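# Transfer tube carrier TC from nest N1 into raised nest N2

## Task

Carry the tube carrier TC out of transfer nest N1 and set it down level in raised nest N2, held by N2's locators, turned so that TC's well A1 (the corner with a triangle on top) sits at the N2 corner labelled A1. The task fails if any vial has left its well in TC by the end. Vial rack R1 and all its vials must be unchanged. Forceps T1 must still be in holder H1, and H1, which is loose, must keep its original spot and facing. The result must stay put without the robot, so release TC and pull the grippers away before finishing.

## Robot and tools

Robot and frame. Two arms, left_arm and right_arm, each with a parallel gripper. Every pose uses one shared scene frame: origin on the table surface midway between the arms, +x out across the table, +z up, with left_arm on the +y side. The arm names are not image sides. N1 lies between the arms, N2 toward right_arm. Results print each gripper's end_effector_position (metres) and end_effector_quat_wxyz; the printed position can be wrong, more so at long reach. A gripper's fingers extend along its own +z and close along its own y; the reported point sits between the pads, under 1 cm behind the tips.

Rows. Both execute_actions and move use a row of 14 numbers, each in [-1, 1], always giving both arms: dx, dy, dz, rx, ry, rz, opening for left_arm, then those seven for right_arm. The first six are an offset in that gripper's own axes, not in the scene frame, measured from the gripper's pose in the most recent result showing it (before any such result in the scene, and for the second and later calls in one reply, from where it is when the action begins). Scale: 1.0 equals 0.6 m or 180 degrees; rx, ry, rz form a single rotation vector. Opening is absolute, not an offset: +1 fully open (0.087 m), -1 closed. An all-zero offset is not idle; it pulls the arm back to its base pose. To park an arm, send the offset back to where it should be in the first call of a reply, zeros afterwards, plus its desired opening.

execute_actions. Argument actions is a list with zero or one entry; optional pictures (boolean) adds camera images. Empty list: no command, returns state with images. Action: {"rows": [...1 to 15 rows], "steps": up to 15, default 15}; a step is 1/30 s and the last row repeats. Rows are not cumulative; each is an offset from the same base. Wait: {"steps": n}, n up to 300, counted from the previous result, so reply time is included. Rejected calls send nothing. The result comes 9 steps before the action ends; those 9 steps play out while you reply, so an action needs at least 9 steps. A "Hand target" line appears only when nothing is pending.

move. target: one 14-number row as above. speed: m/s, 0.002 to 0.5, default 0.25; turning max is twice that in rad/s. Both grippers follow straight paths ending together, lasting 0.5 to 10 s (cut off at 10 s). Rotations take the shorter way. Paths ignore obstacles and the other arm; grippers lag, drift, and may exceed speed near full arm extension. Opening is sent when the move starts. The result adds a move: line with the ending (done, off_target, moving, held, fault), limits (paced = commanded pose clipped; held = some steps blocked, after which the arm may jump fast) and each gripper's distance from its target. Always includes images.

wait: seconds 0 to 10; nothing new is sent.

zoom_image: camera (cam_head_left, cam_head_right, cam_left_wrist, cam_right_wrist, each 672x504) and region [x0, y0, x1, y1] in pixels from the top-left, no larger than 504 by 504.

finished_scene: scene = current scene number; ends and grades it, irreversibly. Always end a reply with a tool call, since a reply without one ends everything.

Motion limits. Each step the commanded pose is clipped to within 70 mm and 16 degrees of the measured pose; damped IK favours position over orientation. Friction can leave a gripper up to about 31 mm short, and tiny commands may not move it. After an action an arm only reaches its last clipped pose, so check the result and command the remainder. Elbows never fully straighten. "pose unreachable" means the clearance check altered or stopped that arm's command; HELD marks steps where your row was partly or fully withheld. Joint ranges (rad): waist -2.618 to 3.054, shoulder 0 to 3.142, elbow 0 to 3.142, wrist pitch -1.571 to 1.571, wrist yaw -1.571 to 1.571, wrist roll -2.094 to 2.094.

Gripping. grip_measured is the measured opening on the command scale (last joint value gives metres), with a fixed error up to about 1 mm per gripper. To hold, command about 0.02 below grip_measured; less gives a lighter hold. Pads push about 20 N max; fast closing squeezes harder. Since offsets come from the measured pose, repeating one against a rigid surface adds no force, but against something yielding it pushes further.

Heat and faults. Holding loads heats motors, even while you think. MOTOR HOT at 75 °C; at 90 °C that arm halts 10 s; at 100 °C it goes limp and drops. Keep holds short.

Avoid: tilting TC or spilling vials, touching R1, bumping H1 or T1, arms colliding or shoving each other, slamming or pressing hard, dropping anything, knocking items off the table. Occasional tugs on held parts or pushes on loose items may occur; check and correct. Finish with TC released and grippers clear.

Each tool is called after ">>>" by a JSON object that holds its "api" and its "payload".

## Session

>>> {"api": "execute_actions", "payload": {"actions": []}}

Scene clock: 0.00 s of 12600.00 s.
left_arm: end_effector_position=(+0.1944, +0.3229, +0.3153) grip_measured=+0.992 end_effector_quat_wxyz=(+0.586, +0.141, +0.745, +0.285) | right_arm: end_effector_position=(+0.2725, -0.3499, +0.1389) grip_measured=+0.983 end_effector_quat_wxyz=(+0.223, +0.402, +0.888, +0.008)
Joint positions: left_arm=[-0.855  0.757  0.944 -0.522 -1.095  0.339  0.087] | right_arm=[-0.138  1.468  1.244 -0.903  0.077  0.619  0.087]
Joint velocities: left_arm=[ 0.017 -0.012  0.002  0.007 -0.007 -0.022  0.   ] | right_arm=[-0.012 -0.007 -0.007  0.037 -0.037 -0.066  0.   ]
Hand target (left_arm): +0.194, +0.323, +0.315; +0.586, +0.141, +0.745, +0.285
Hand target (right_arm): +0.273, -0.350, +0.139; +0.223, +0.402, +0.888, +0.008

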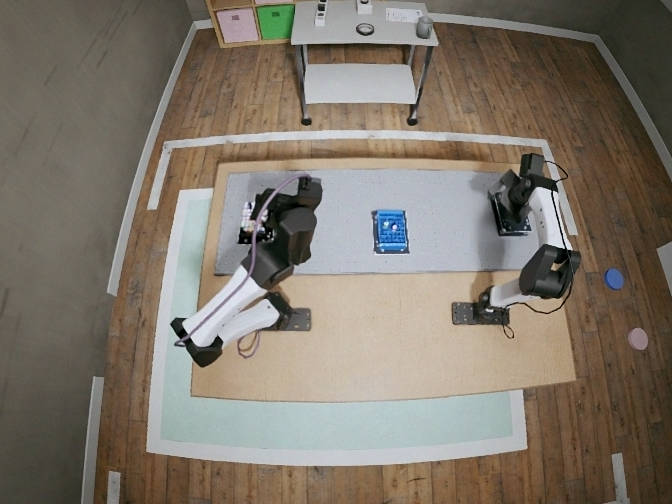

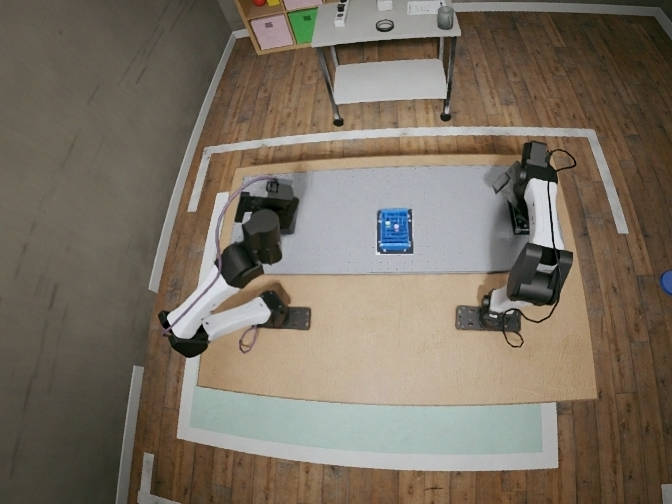

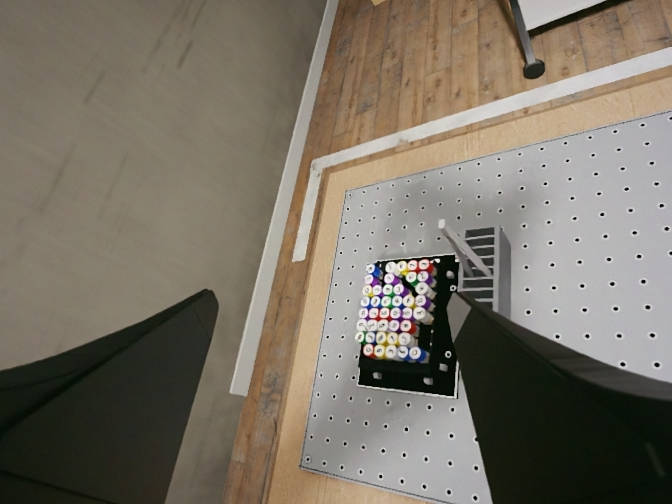

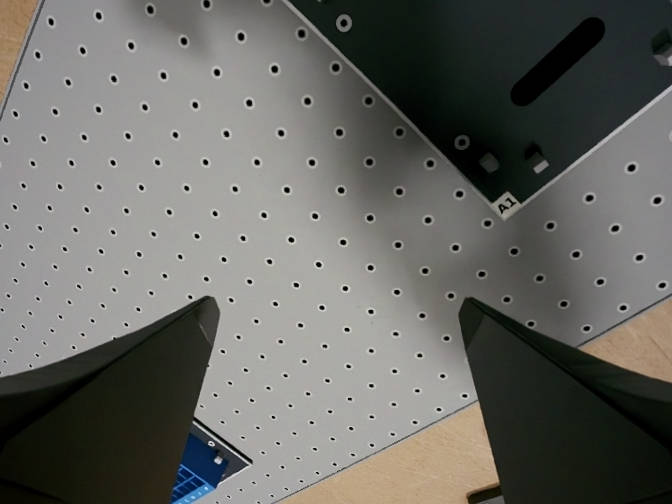

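>>> {"api": "zoom_image", "payload": {"camera": "cam_head_left", "region": [350, 195, 430, 265]}}

Region (350, 195, 430, 265) of cam_head_left's 672x504 image, scaled by 6.300, with more detail than that image has; it fills the top 441 rows of this view, and the rest is white.

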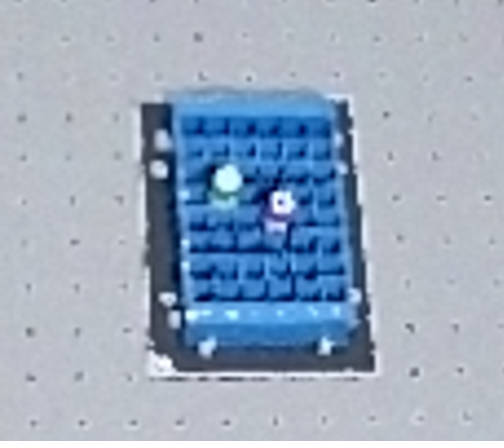

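>>> {"api": "move", "payload": {"target": [0,0,0,0,0,0,1,0.38,0.31,-0.208,0.005,0.147,-0.266,1]}}

>>> {"api": "zoom_image", "payload": {"camera": "cam_head_left", "region": [470, 165, 560, 250]}}

Scene clock: 3.17 s of 12600.00 s.
left_arm: end_effector_position=(+0.1945, +0.3229, +0.3155) grip_measured=+0.992 end_effector_quat_wxyz=(+0.586, +0.141, +0.745, +0.284) | right_arm: end_effector_position=(+0.2260, -0.0409, +0.2021) grip_measured=+0.983 end_effector_quat_wxyz=(+0.068, +0.007, +0.996, +0.060)
Joint positions: left_arm=[-0.855  0.757  0.944 -0.521 -1.095  0.339  0.087] | right_arm=[ 0.748  1.967  2.117 -1.54  -0.008  0.687  0.087]
Joint velocities: left_arm=[ 0.007 -0.017  0.017  0.037 -0.007 -0.022 -0.   ] | right_arm=[-0.002 -0.002  0.002 -0.022 -0.037  0.037 -0.   ]
Hand target (left_arm): +0.194, +0.323, +0.315; +0.586, +0.141, +0.745, +0.285
Hand target (right_arm): +0.226, -0.039, +0.200; +0.059, +0.003, +0.996, +0.060
Off the commanded pose (left_arm): 0.000 m, 0 deg.
Off the commanded pose (right_arm): 0.005 m, 10 deg.
joint sent to its limit (right arm) — the command would take joint 4 (wrist pitch) past its lower limit, so that joint was sent only as far as its limit.
Kept back: nothing.
move: off_target (right_arm)

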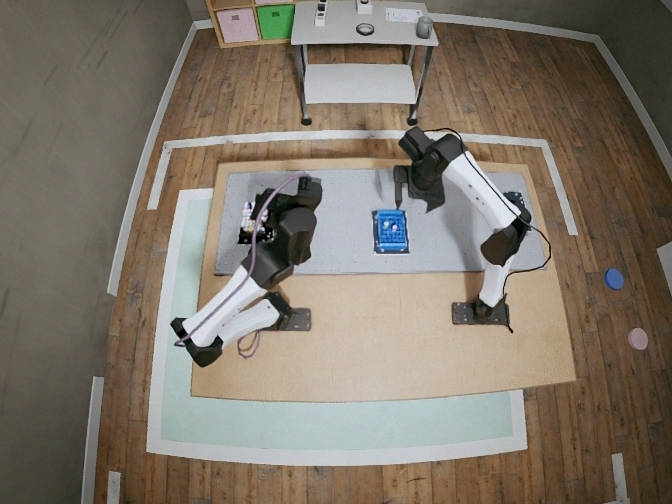

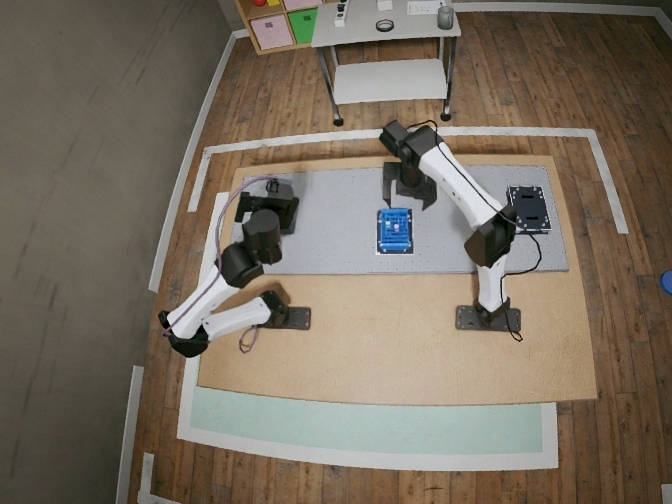

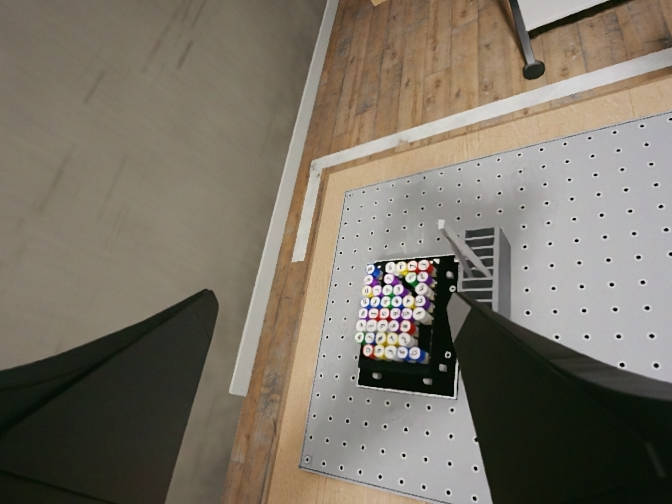

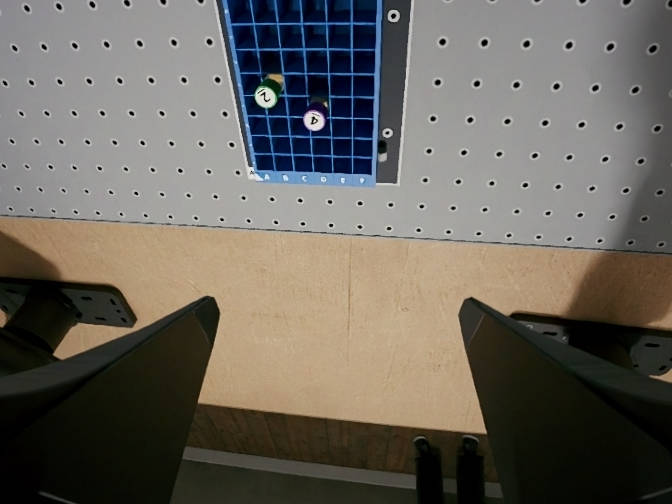

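Region (470, 165, 560, 250) of cam_head_left's 672x504 image, scaled by 5.600, with more detail than that image has.

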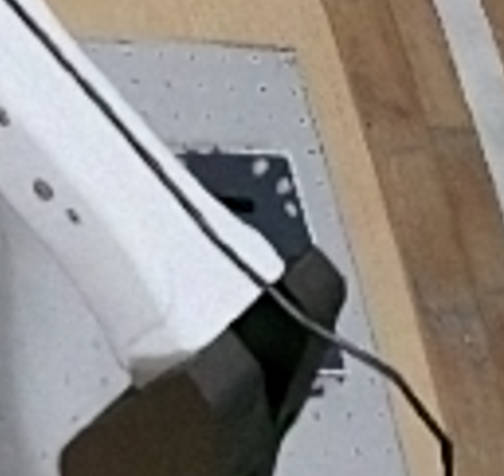

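>>> {"api": "move", "payload": {"target": [0,0,0,0,0,0,1,0.033,0.027,0.117,0.038,0.043,-0.004,1]}}

Scene clock: 4.43 s of 12600.00 s.
left_arm: end_effector_position=(+0.1946, +0.3228, +0.3157) grip_measured=+0.992 end_effector_quat_wxyz=(+0.587, +0.140, +0.745, +0.284) | right_arm: end_effector_position=(+0.2144, -0.0181, +0.1343) grip_measured=+0.983 end_effector_quat_wxyz=(-0.004, -0.002, +1.000, +0.001)
Joint positions: left_arm=[-0.855  0.757  0.944 -0.519 -1.095  0.339  0.087] | right_arm=[ 0.811  2.131  2.075 -1.519 -0.008  0.733  0.087]
Joint velocities: left_arm=[ 0.012 -0.007 -0.017  0.066  0.007 -0.037 -0.   ] | right_arm=[-0.002  0.002 -0.002  0.037 -0.037 -0.037 -0.   ]
Hand target (left_arm): +0.195, +0.323, +0.316; +0.587, +0.141, +0.745, +0.284
Hand target (right_arm): +0.215, -0.016, +0.132; +0.000, -0.000, +1.000, +0.001
Off the commanded pose (left_arm): 0.000 m, 0 deg.
Off the commanded pose (right_arm): 0.003 m, 1 deg.
Kept back: nothing.
move: done

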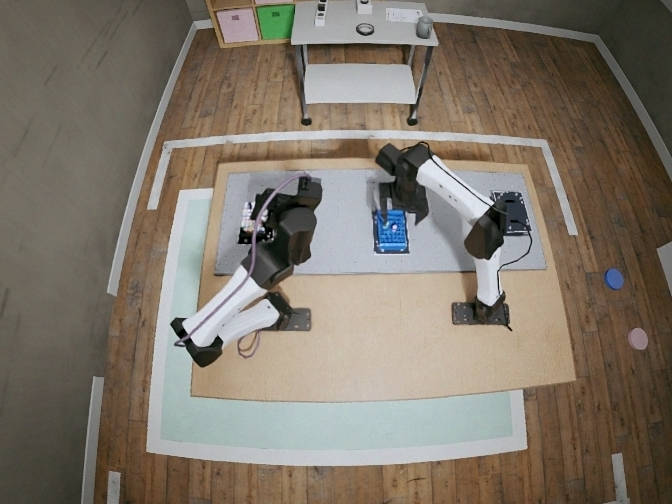

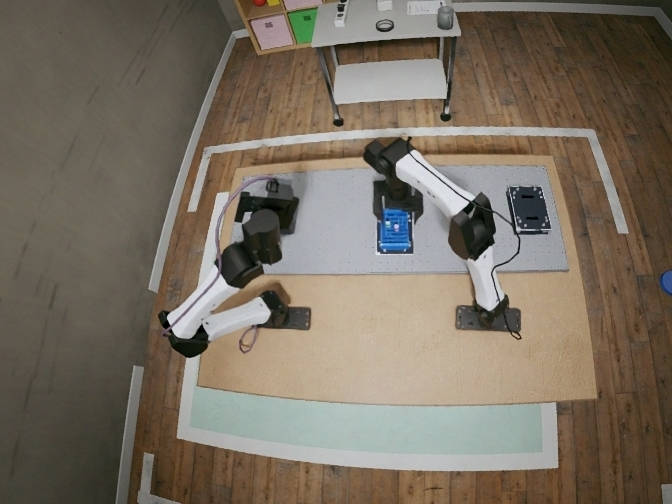

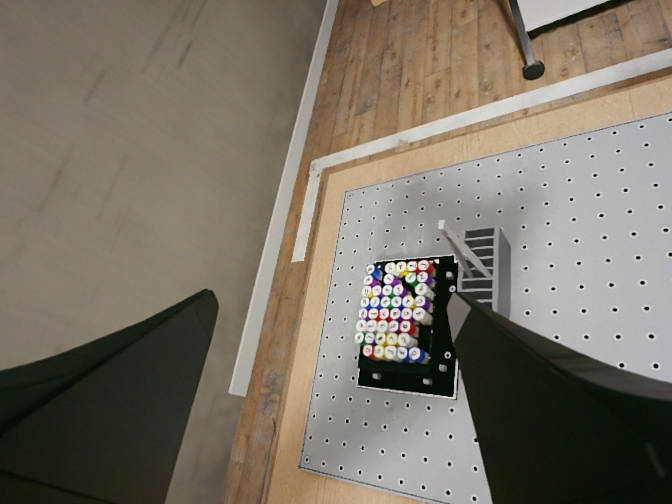

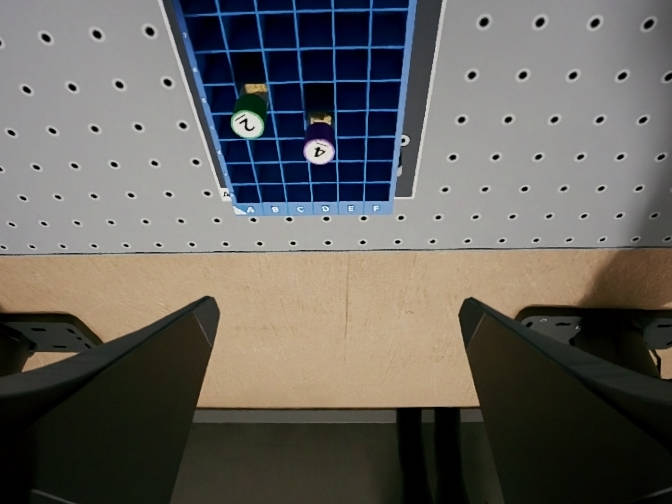

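>>> {"api": "move", "payload": {"target": [0,0,0,0,0,0,1,0,0.026,0.065,0,0,0,1], "speed": 0.1}}

Scene clock: 5.63 s of 12600.00 s.
left_arm: end_effector_position=(+0.1946, +0.3227, +0.3157) grip_measured=+0.992 end_effector_quat_wxyz=(+0.587, +0.140, +0.745, +0.284) | right_arm: end_effector_position=(+0.2156, -0.0045, +0.1066) grip_measured=+0.983 end_effector_quat_wxyz=(+0.003, -0.001, +1.000, +0.008)
Joint positions: left_arm=[-0.855  0.757  0.944 -0.519 -1.095  0.339  0.087] | right_arm=[ 0.833  2.138  1.978 -1.395 -0.008  0.755  0.087]
Joint velocities: left_arm=[-0.002  0.002 -0.007 -0.095 -0.022 -0.007 -0.   ] | right_arm=[-0.002  0.032 -0.012  0.007 -0.022 -0.007 -0.001]
Hand target (left_arm): +0.195, +0.323, +0.316; +0.587, +0.140, +0.745, +0.284
Hand target (right_arm): +0.213, -0.003, +0.095; -0.004, -0.002, +1.000, +0.001
Off the commanded pose (left_arm): 0.000 m, 0 deg.
Off the commanded pose (right_arm): 0.012 m, 1 deg.
Kept back: nothing.
move: off_target (right_arm)

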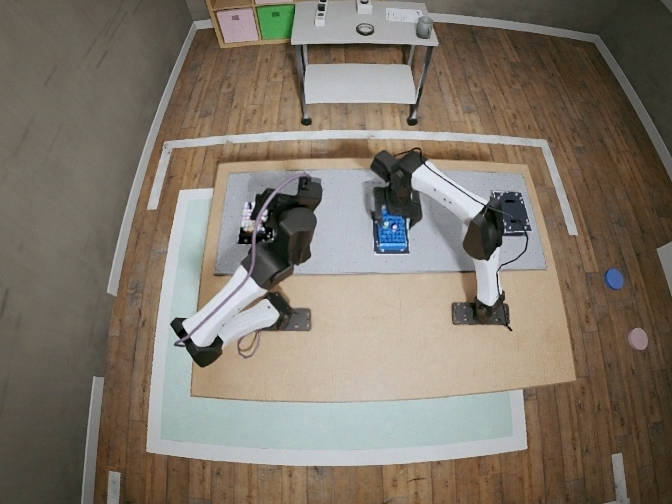

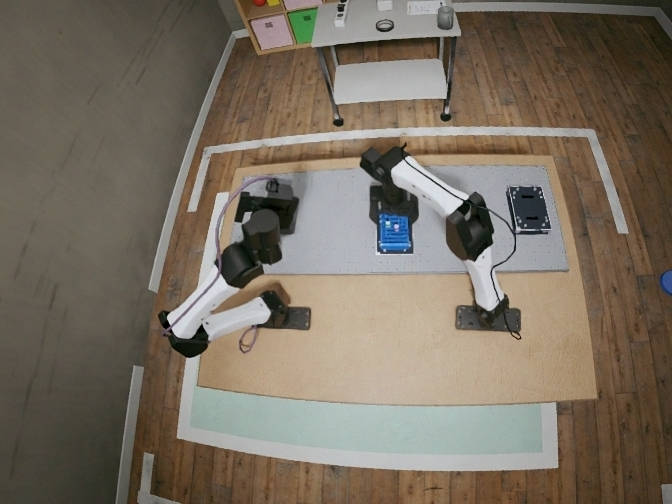

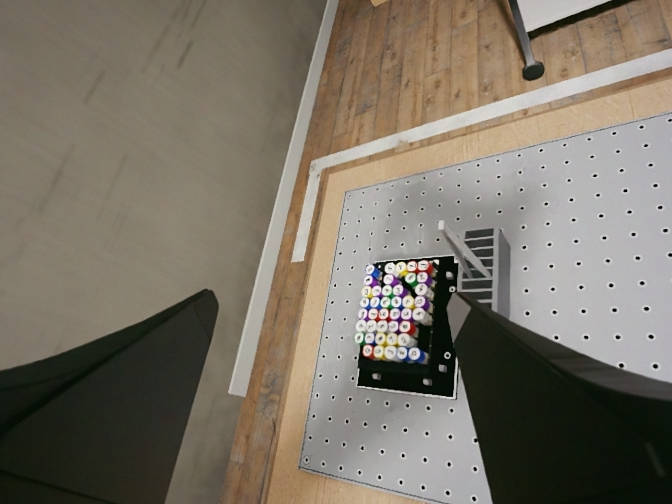

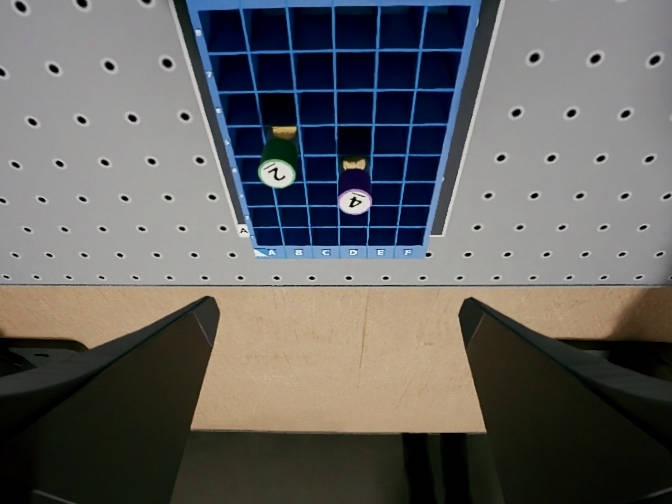

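>>> {"api": "move", "payload": {"target": [0,0,0,0,0,0,1,0,0,0.07,0.005,0.002,0,1], "speed": 0.06}}

Scene clock: 7.07 s of 12600.00 s.
left_arm: end_effector_position=(+0.1947, +0.3227, +0.3159) grip_measured=+0.992 end_effector_quat_wxyz=(+0.587, +0.140, +0.745, +0.284) | right_arm: end_effector_position=(+0.2165, -0.0037, +0.0755) grip_measured=+0.983 end_effector_quat_wxyz=(+0.004, -0.001, +1.000, +0.009)
Joint positions: left_arm=[-0.855  0.757  0.944 -0.518 -1.095  0.339  0.087] | right_arm=[ 0.833  2.138  1.855 -1.269 -0.008  0.755  0.087]
Joint velocities: left_arm=[-0.002  0.017 -0.002  0.022 -0.022  0.022  0.   ] | right_arm=[ 0.012 -0.007  0.007 -0.037 -0.037 -0.007  0.   ]
Hand target (left_arm): +0.195, +0.323, +0.316; +0.587, +0.140, +0.745, +0.284
Hand target (right_arm): +0.215, -0.004, +0.065; -0.000, -0.002, +1.000, +0.000
Off the commanded pose (left_arm): 0.000 m, 0 deg.
Off the commanded pose (right_arm): 0.011 m, 1 deg.
Kept back: nothing.
move: off_target (right_arm)

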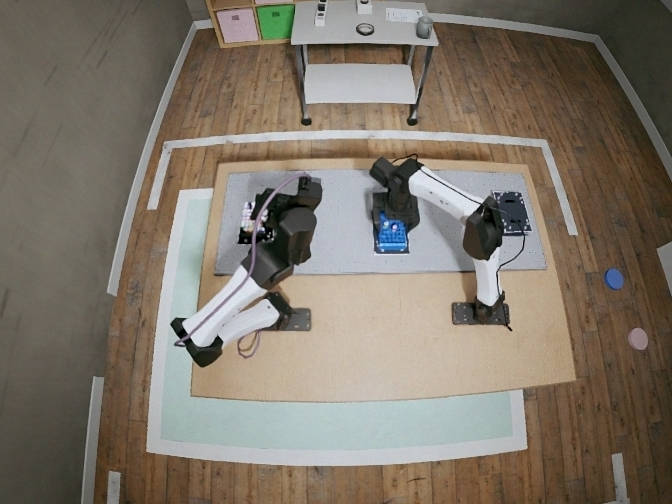

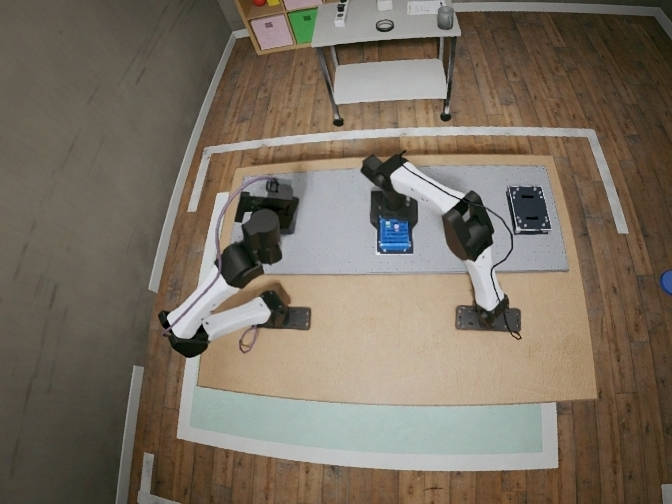

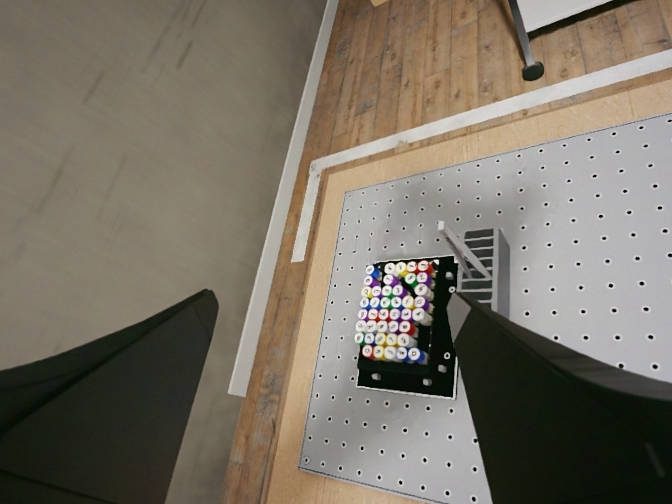

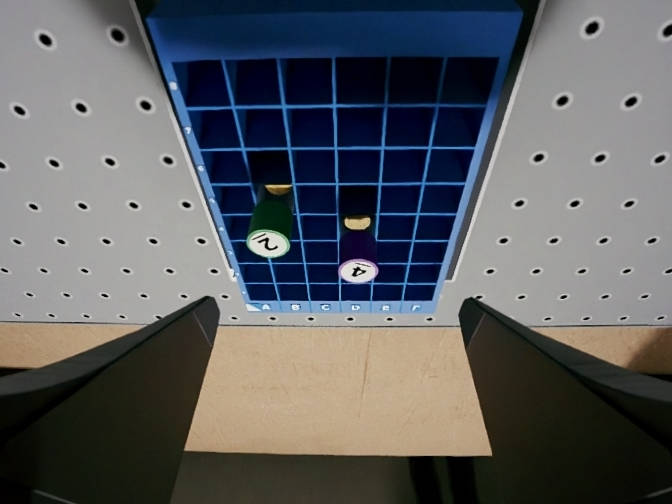

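>>> {"api": "move", "payload": {"target": [0,0,0,0,0,0,1,0,-0.002,0.055,0.005,0.002,0,1], "speed": 0.03}}

>>> {"api": "zoom_image", "payload": {"camera": "cam_head_right", "region": [355, 190, 435, 265]}}

Scene clock: 8.87 s of 12600.00 s.
left_arm: end_effector_position=(+0.1947, +0.3226, +0.3160) grip_measured=+0.992 end_effector_quat_wxyz=(+0.588, +0.139, +0.745, +0.283) | right_arm: end_effector_position=(+0.2177, -0.0026, +0.0573) grip_measured=+0.983 end_effector_quat_wxyz=(+0.008, -0.001, +1.000, +0.013)
Joint positions: left_arm=[-0.855  0.757  0.944 -0.516 -1.095  0.339  0.087] | right_arm=[ 0.833  2.138  1.783 -1.186 -0.008  0.755  0.087]
Joint velocities: left_arm=[ 0.007  0.002  0.002 -0.081 -0.007  0.022  0.001] | right_arm=[-0.017 -0.002  0.002  0.081  0.037 -0.081 -0.   ]
Hand target (left_arm): +0.195, +0.323, +0.316; +0.587, +0.140, +0.745, +0.284
Hand target (right_arm): +0.216, -0.005, +0.043; +0.001, -0.002, +1.000, +0.001
Off the commanded pose (left_arm): 0.000 m, 0 deg.
Off the commanded pose (right_arm): 0.015 m, 2 deg.
Kept back: nothing.
move: off_target (right_arm)

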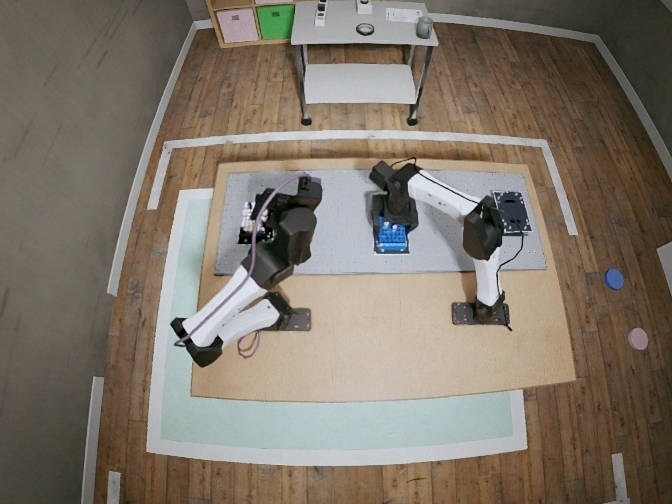

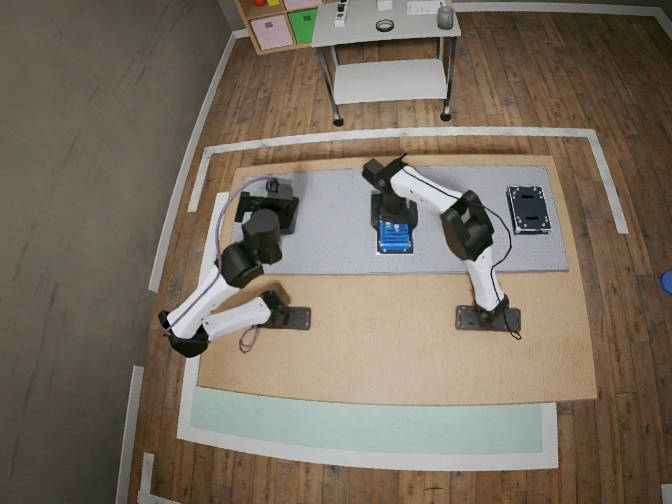

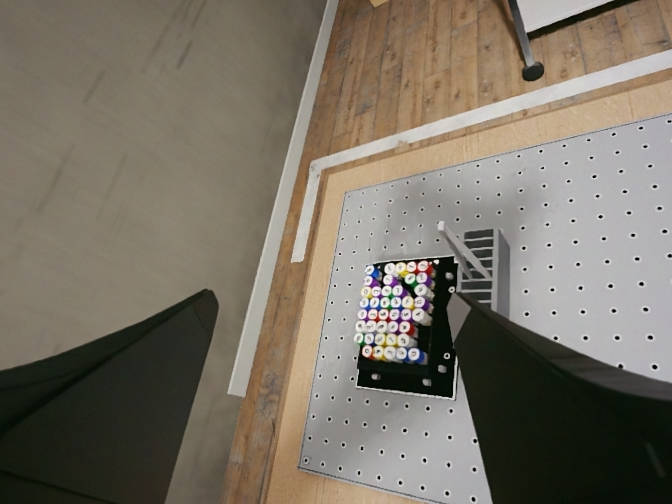

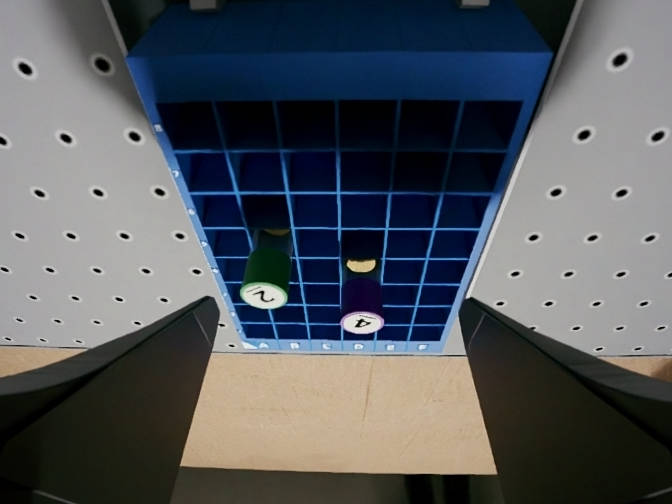

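Region (355, 190, 435, 265) of cam_head_right's 672x504 image, scaled by 6.300, with more detail than that image has; it fills the top 472 rows of this view, and the rest is white.

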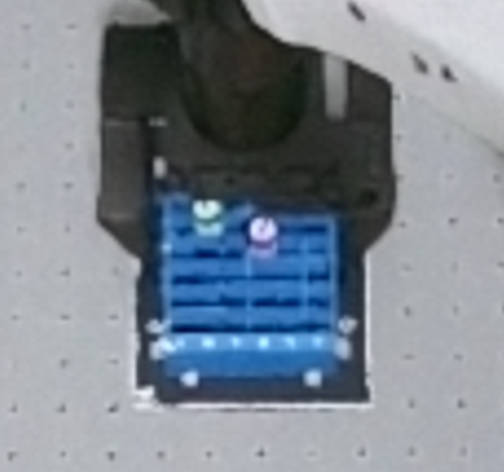

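>>> {"api": "move", "payload": {"target": [0,0,0,0,0,0,1,-0.033,-0.003,0,0.008,0.005,0,1], "speed": 0.04}}

Scene clock: 10.03 s of 12600.00 s.
left_arm: end_effector_position=(+0.1948, +0.3225, +0.3161) grip_measured=+0.992 end_effector_quat_wxyz=(+0.588, +0.139, +0.745, +0.283) | right_arm: end_effector_position=(+0.2343, -0.0019, +0.0596) grip_measured=+0.983 end_effector_quat_wxyz=(+0.003, -0.002, +1.000, +0.008)
Joint positions: left_arm=[-0.855  0.757  0.944 -0.516 -1.095  0.339  0.087] | right_arm=[ 0.808  2.208  1.903 -1.25  -0.008  0.73   0.087]
Joint velocities: left_arm=[-0.002  0.002 -0.012  0.051 -0.081 -0.022  0.   ] | right_arm=[-0.002  0.012  0.012  0.022  0.022  0.007 -0.   ]
Hand target (left_arm): +0.195, +0.323, +0.316; +0.588, +0.139, +0.745, +0.283
Hand target (right_arm): +0.238, -0.005, +0.057; +0.001, -0.001, +1.000, +0.001
Off the commanded pose (left_arm): 0.000 m, 0 deg.
Off the commanded pose (right_arm): 0.005 m, 1 deg.
Kept back: nothing.
move: done

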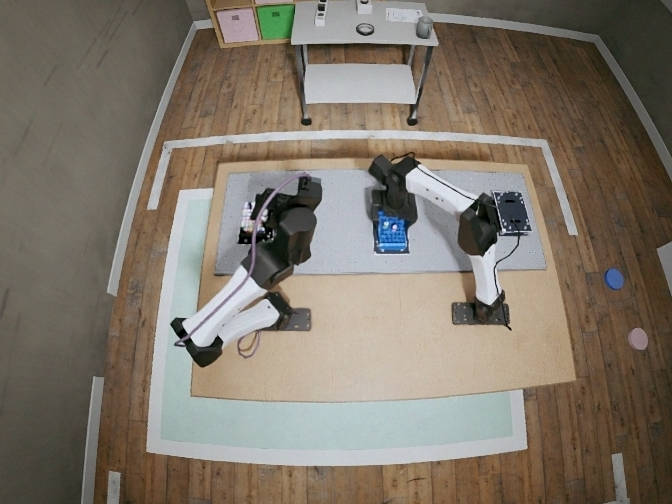

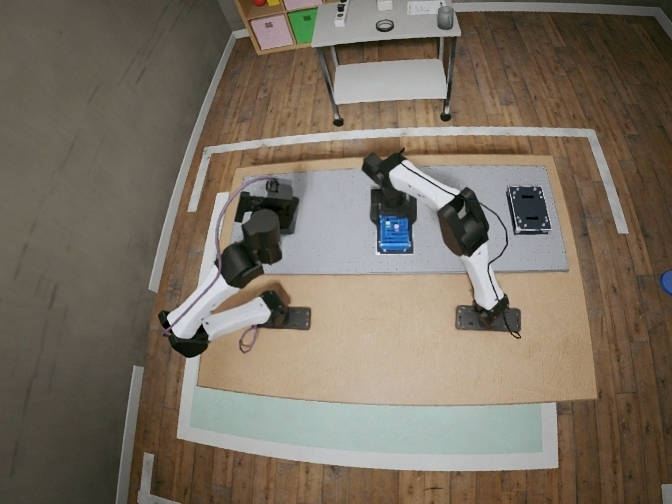

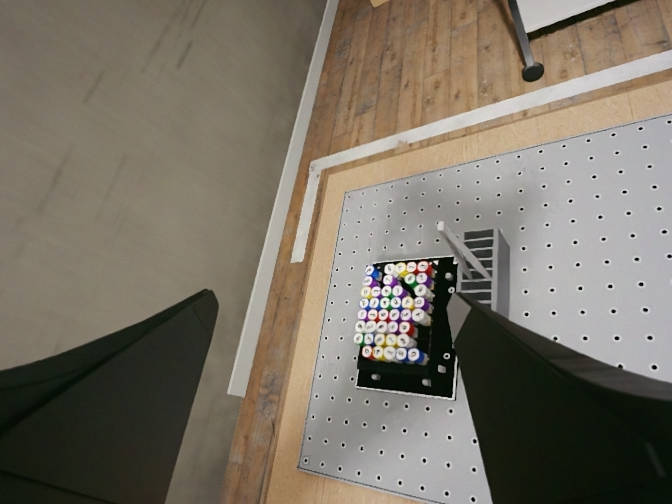

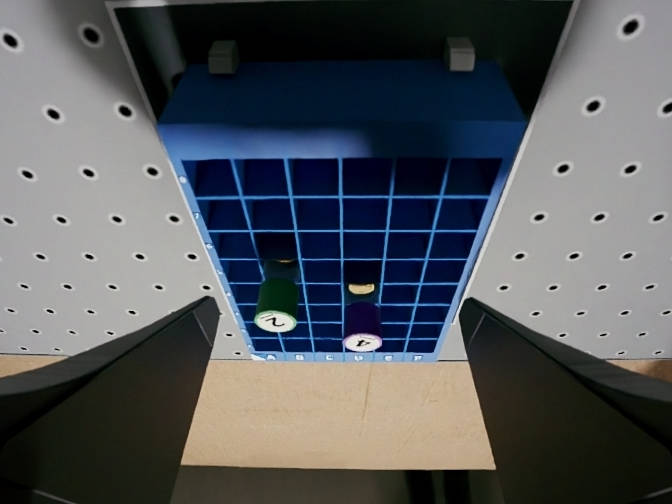

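>>> {"api": "move", "payload": {"target": [0,0,0,0,0,0,1,-0.005,-0.009,0.04,0.005,0.002,0,1], "speed": 0.03}}

Scene clock: 11.40 s of 12600.00 s.
left_arm: end_effector_position=(+0.1948, +0.3225, +0.3163) grip_measured=+0.992 end_effector_quat_wxyz=(+0.588, +0.139, +0.745, +0.283) | right_arm: end_effector_position=(+0.2345, -0.0020, +0.0487) grip_measured=+0.983 end_effector_quat_wxyz=(+0.005, -0.004, +1.000, +0.009)
Joint positions: left_arm=[-0.855  0.757  0.944 -0.515 -1.095  0.339  0.087] | right_arm=[ 0.808  2.208  1.859 -1.202 -0.007  0.726  0.087]
Joint velocities: left_arm=[-0.007 -0.002  0.002 -0.007  0.007 -0.022  0.001] | right_arm=[ 0.002  0.007  0.002  0.051 -0.022 -0.037 -0.002]
Hand target (left_arm): +0.195, +0.323, +0.316; +0.588, +0.139, +0.745, +0.283
Hand target (right_arm): +0.237, -0.007, +0.036; -0.000, -0.002, +1.000, +0.000
Off the commanded pose (left_arm): 0.000 m, 0 deg.
Off the commanded pose (right_arm): 0.014 m, 1 deg.
Kept back: nothing.
move: off_target (right_arm)

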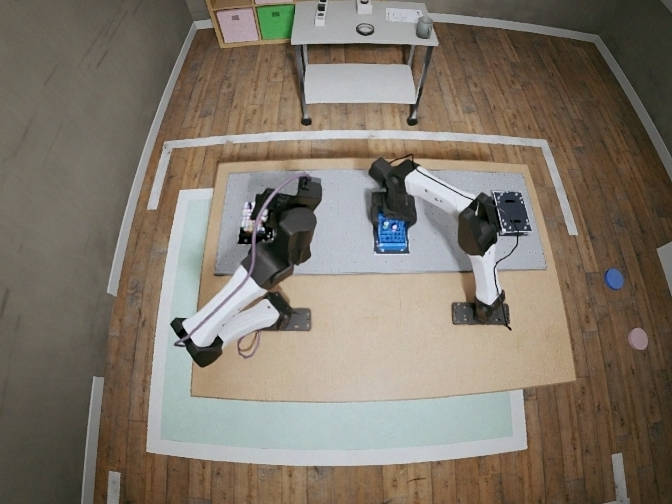

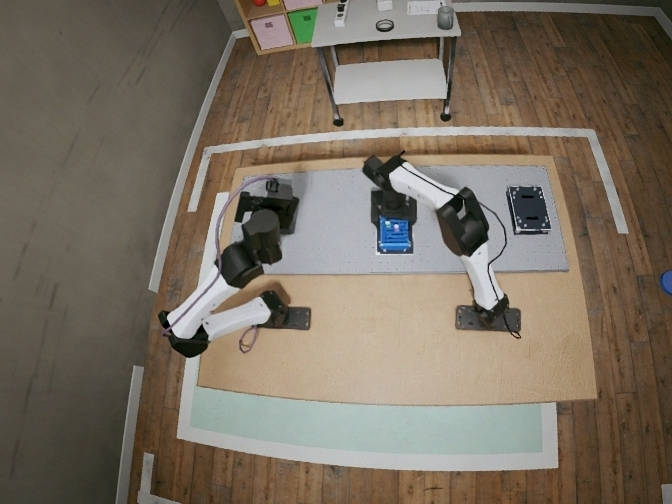

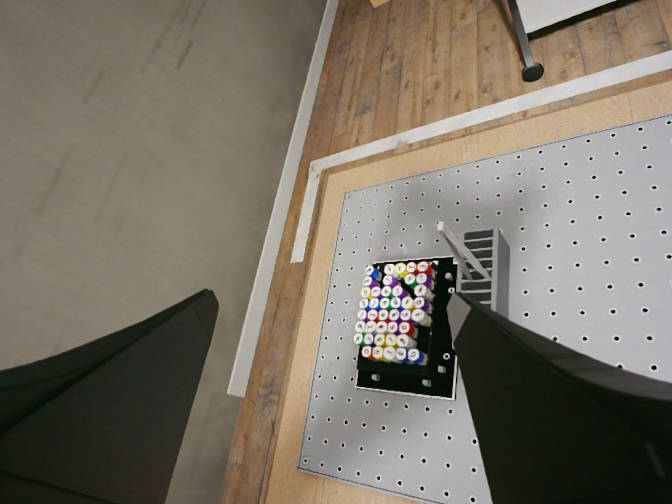

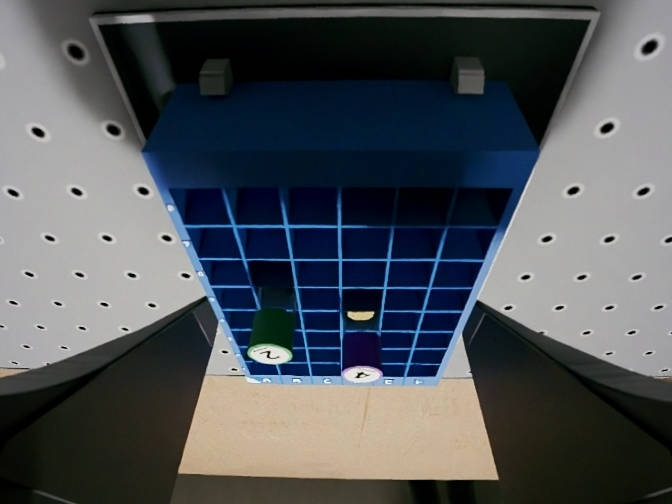

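Tips have passed the top on both sides.

>>> {"api": "move", "payload": {"target": [0,0,0,0,0,0,1,-0.005,-0.009,0.042,0.005,0.003,0,1], "speed": 0.03}}

>>> {"api": "move", "payload": {"target": [0,0,0,0,0,0,1,0,0,0,0,0,0,0.8]}}

Scene clock: 12.73 s of 12600.00 s.
left_arm: end_effector_position=(+0.1949, +0.3224, +0.3164) grip_measured=+0.992 end_effector_quat_wxyz=(+0.589, +0.138, +0.745, +0.283) | right_arm: end_effector_position=(+0.2348, -0.0019, +0.0394) grip_measured=+0.983 end_effector_quat_wxyz=(+0.008, -0.006, +1.000, +0.012)
Joint positions: left_arm=[-0.855  0.757  0.944 -0.513 -1.095  0.339  0.087] | right_arm=[ 0.808  2.208  1.823 -1.16  -0.007  0.72   0.087]
Joint velocities: left_arm=[ 0.007 -0.022 -0.022  0.095 -0.022 -0.051  0.001] | right_arm=[-0.007  0.007 -0.007  0.022 -0.007  0.022 -0.   ]
Hand target (left_arm): +0.195, +0.322, +0.316; +0.588, +0.139, +0.745, +0.283
Hand target (right_arm): +0.237, -0.007, +0.024; +0.000, -0.004, +1.000, +0.002
Off the commanded pose (left_arm): 0.000 m, 0 deg.
Off the commanded pose (right_arm): 0.017 m, 1 deg.
Kept back: nothing.
move: off_target (right_arm)

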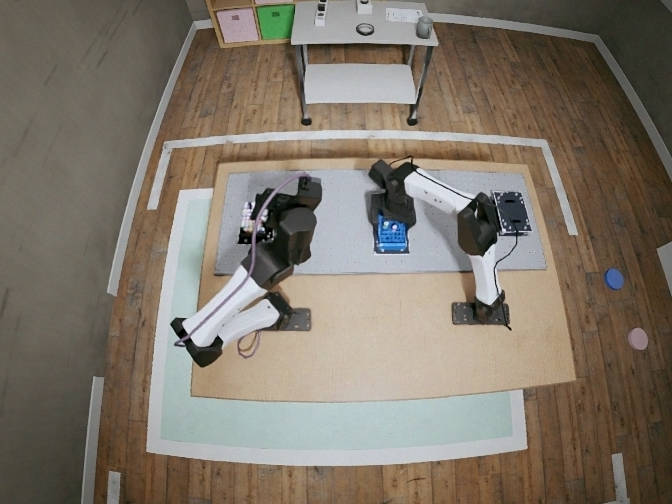

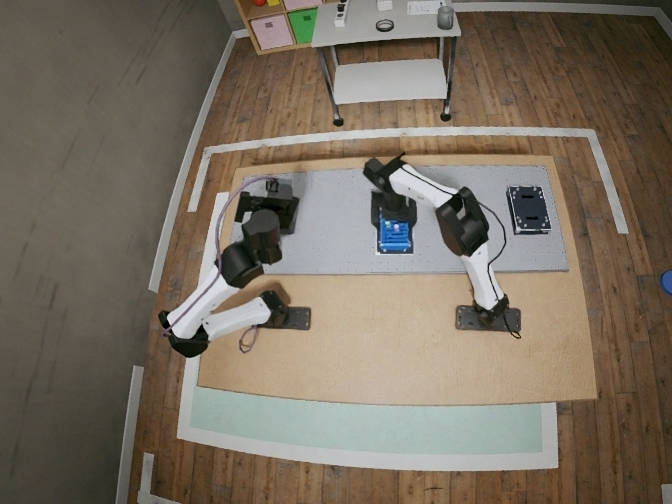

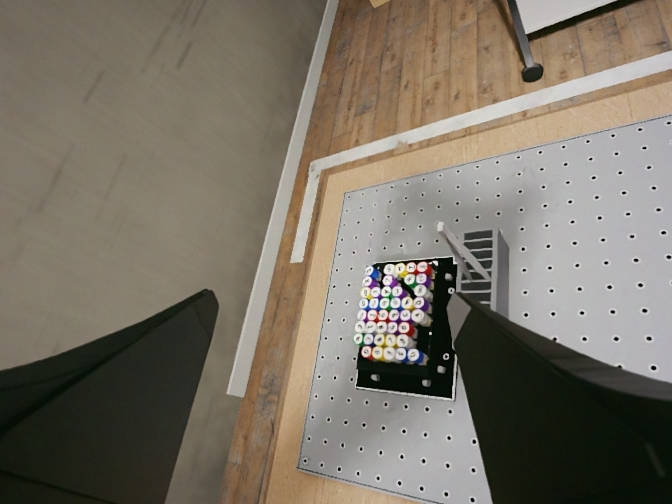

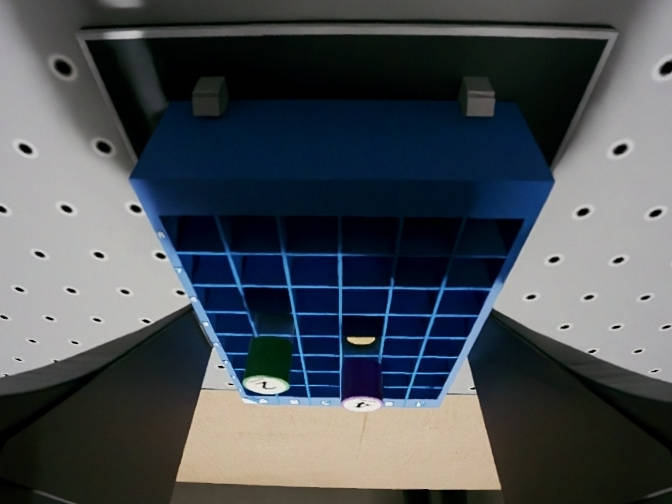

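Scene clock: 13.23 s of 12600.00 s.
left_arm: end_effector_position=(+0.1949, +0.3224, +0.3165) grip_measured=+0.992 end_effector_quat_wxyz=(+0.589, +0.138, +0.745, +0.283) | right_arm: end_effector_position=(+0.2346, -0.0028, +0.0394) grip_measured=+0.928 end_effector_quat_wxyz=(+0.007, -0.007, +1.000, +0.010)
Joint positions: left_arm=[-0.855  0.757  0.944 -0.513 -1.095  0.339  0.087] | right_arm=[ 0.808  2.208  1.823 -1.163 -0.005  0.719  0.084]
Joint velocities: left_arm=[-0.007 -0.012 -0.007  0.007 -0.007 -0.007  0.   ] | right_arm=[ 0.002 -0.012 -0.007 -0.066 -0.007 -0.022  0.   ]
Hand target (left_arm): +0.195, +0.322, +0.316; +0.589, +0.138, +0.745, +0.283
Hand target (right_arm): +0.235, -0.002, +0.039; +0.008, -0.007, +1.000, +0.011
Off the commanded pose (left_arm): 0.000 m, 0 deg.
Off the commanded pose (right_arm): 0.001 m, 0 deg.
Kept back: nothing.
move: done

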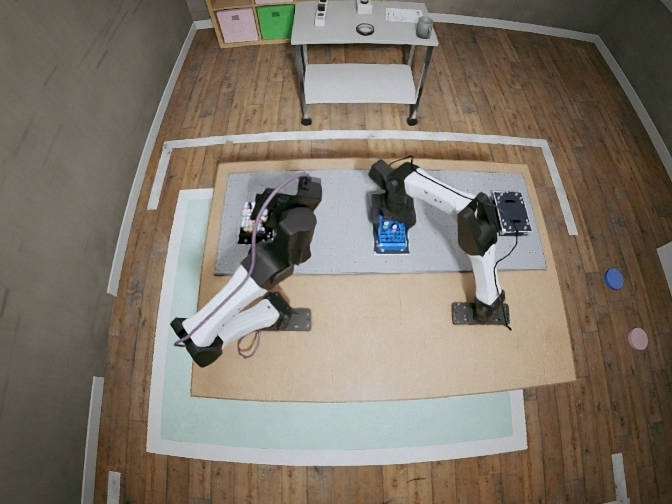

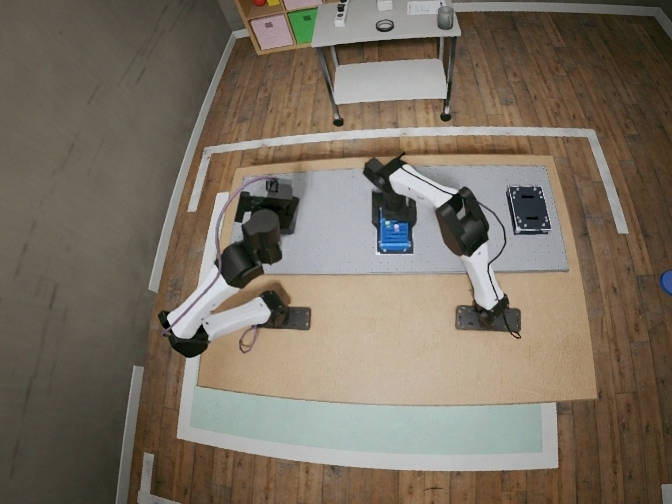

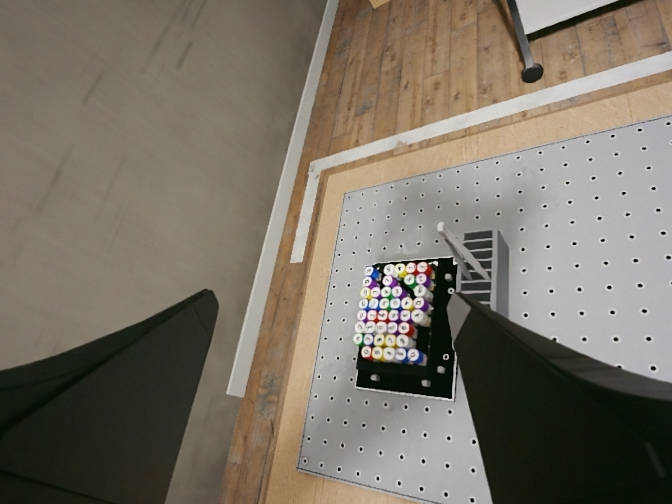

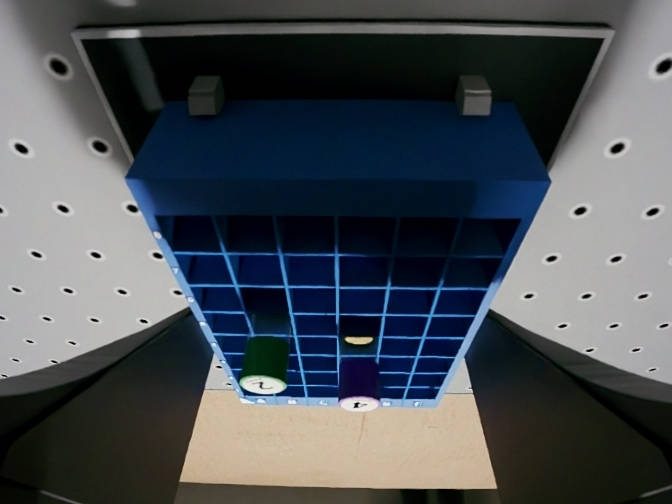

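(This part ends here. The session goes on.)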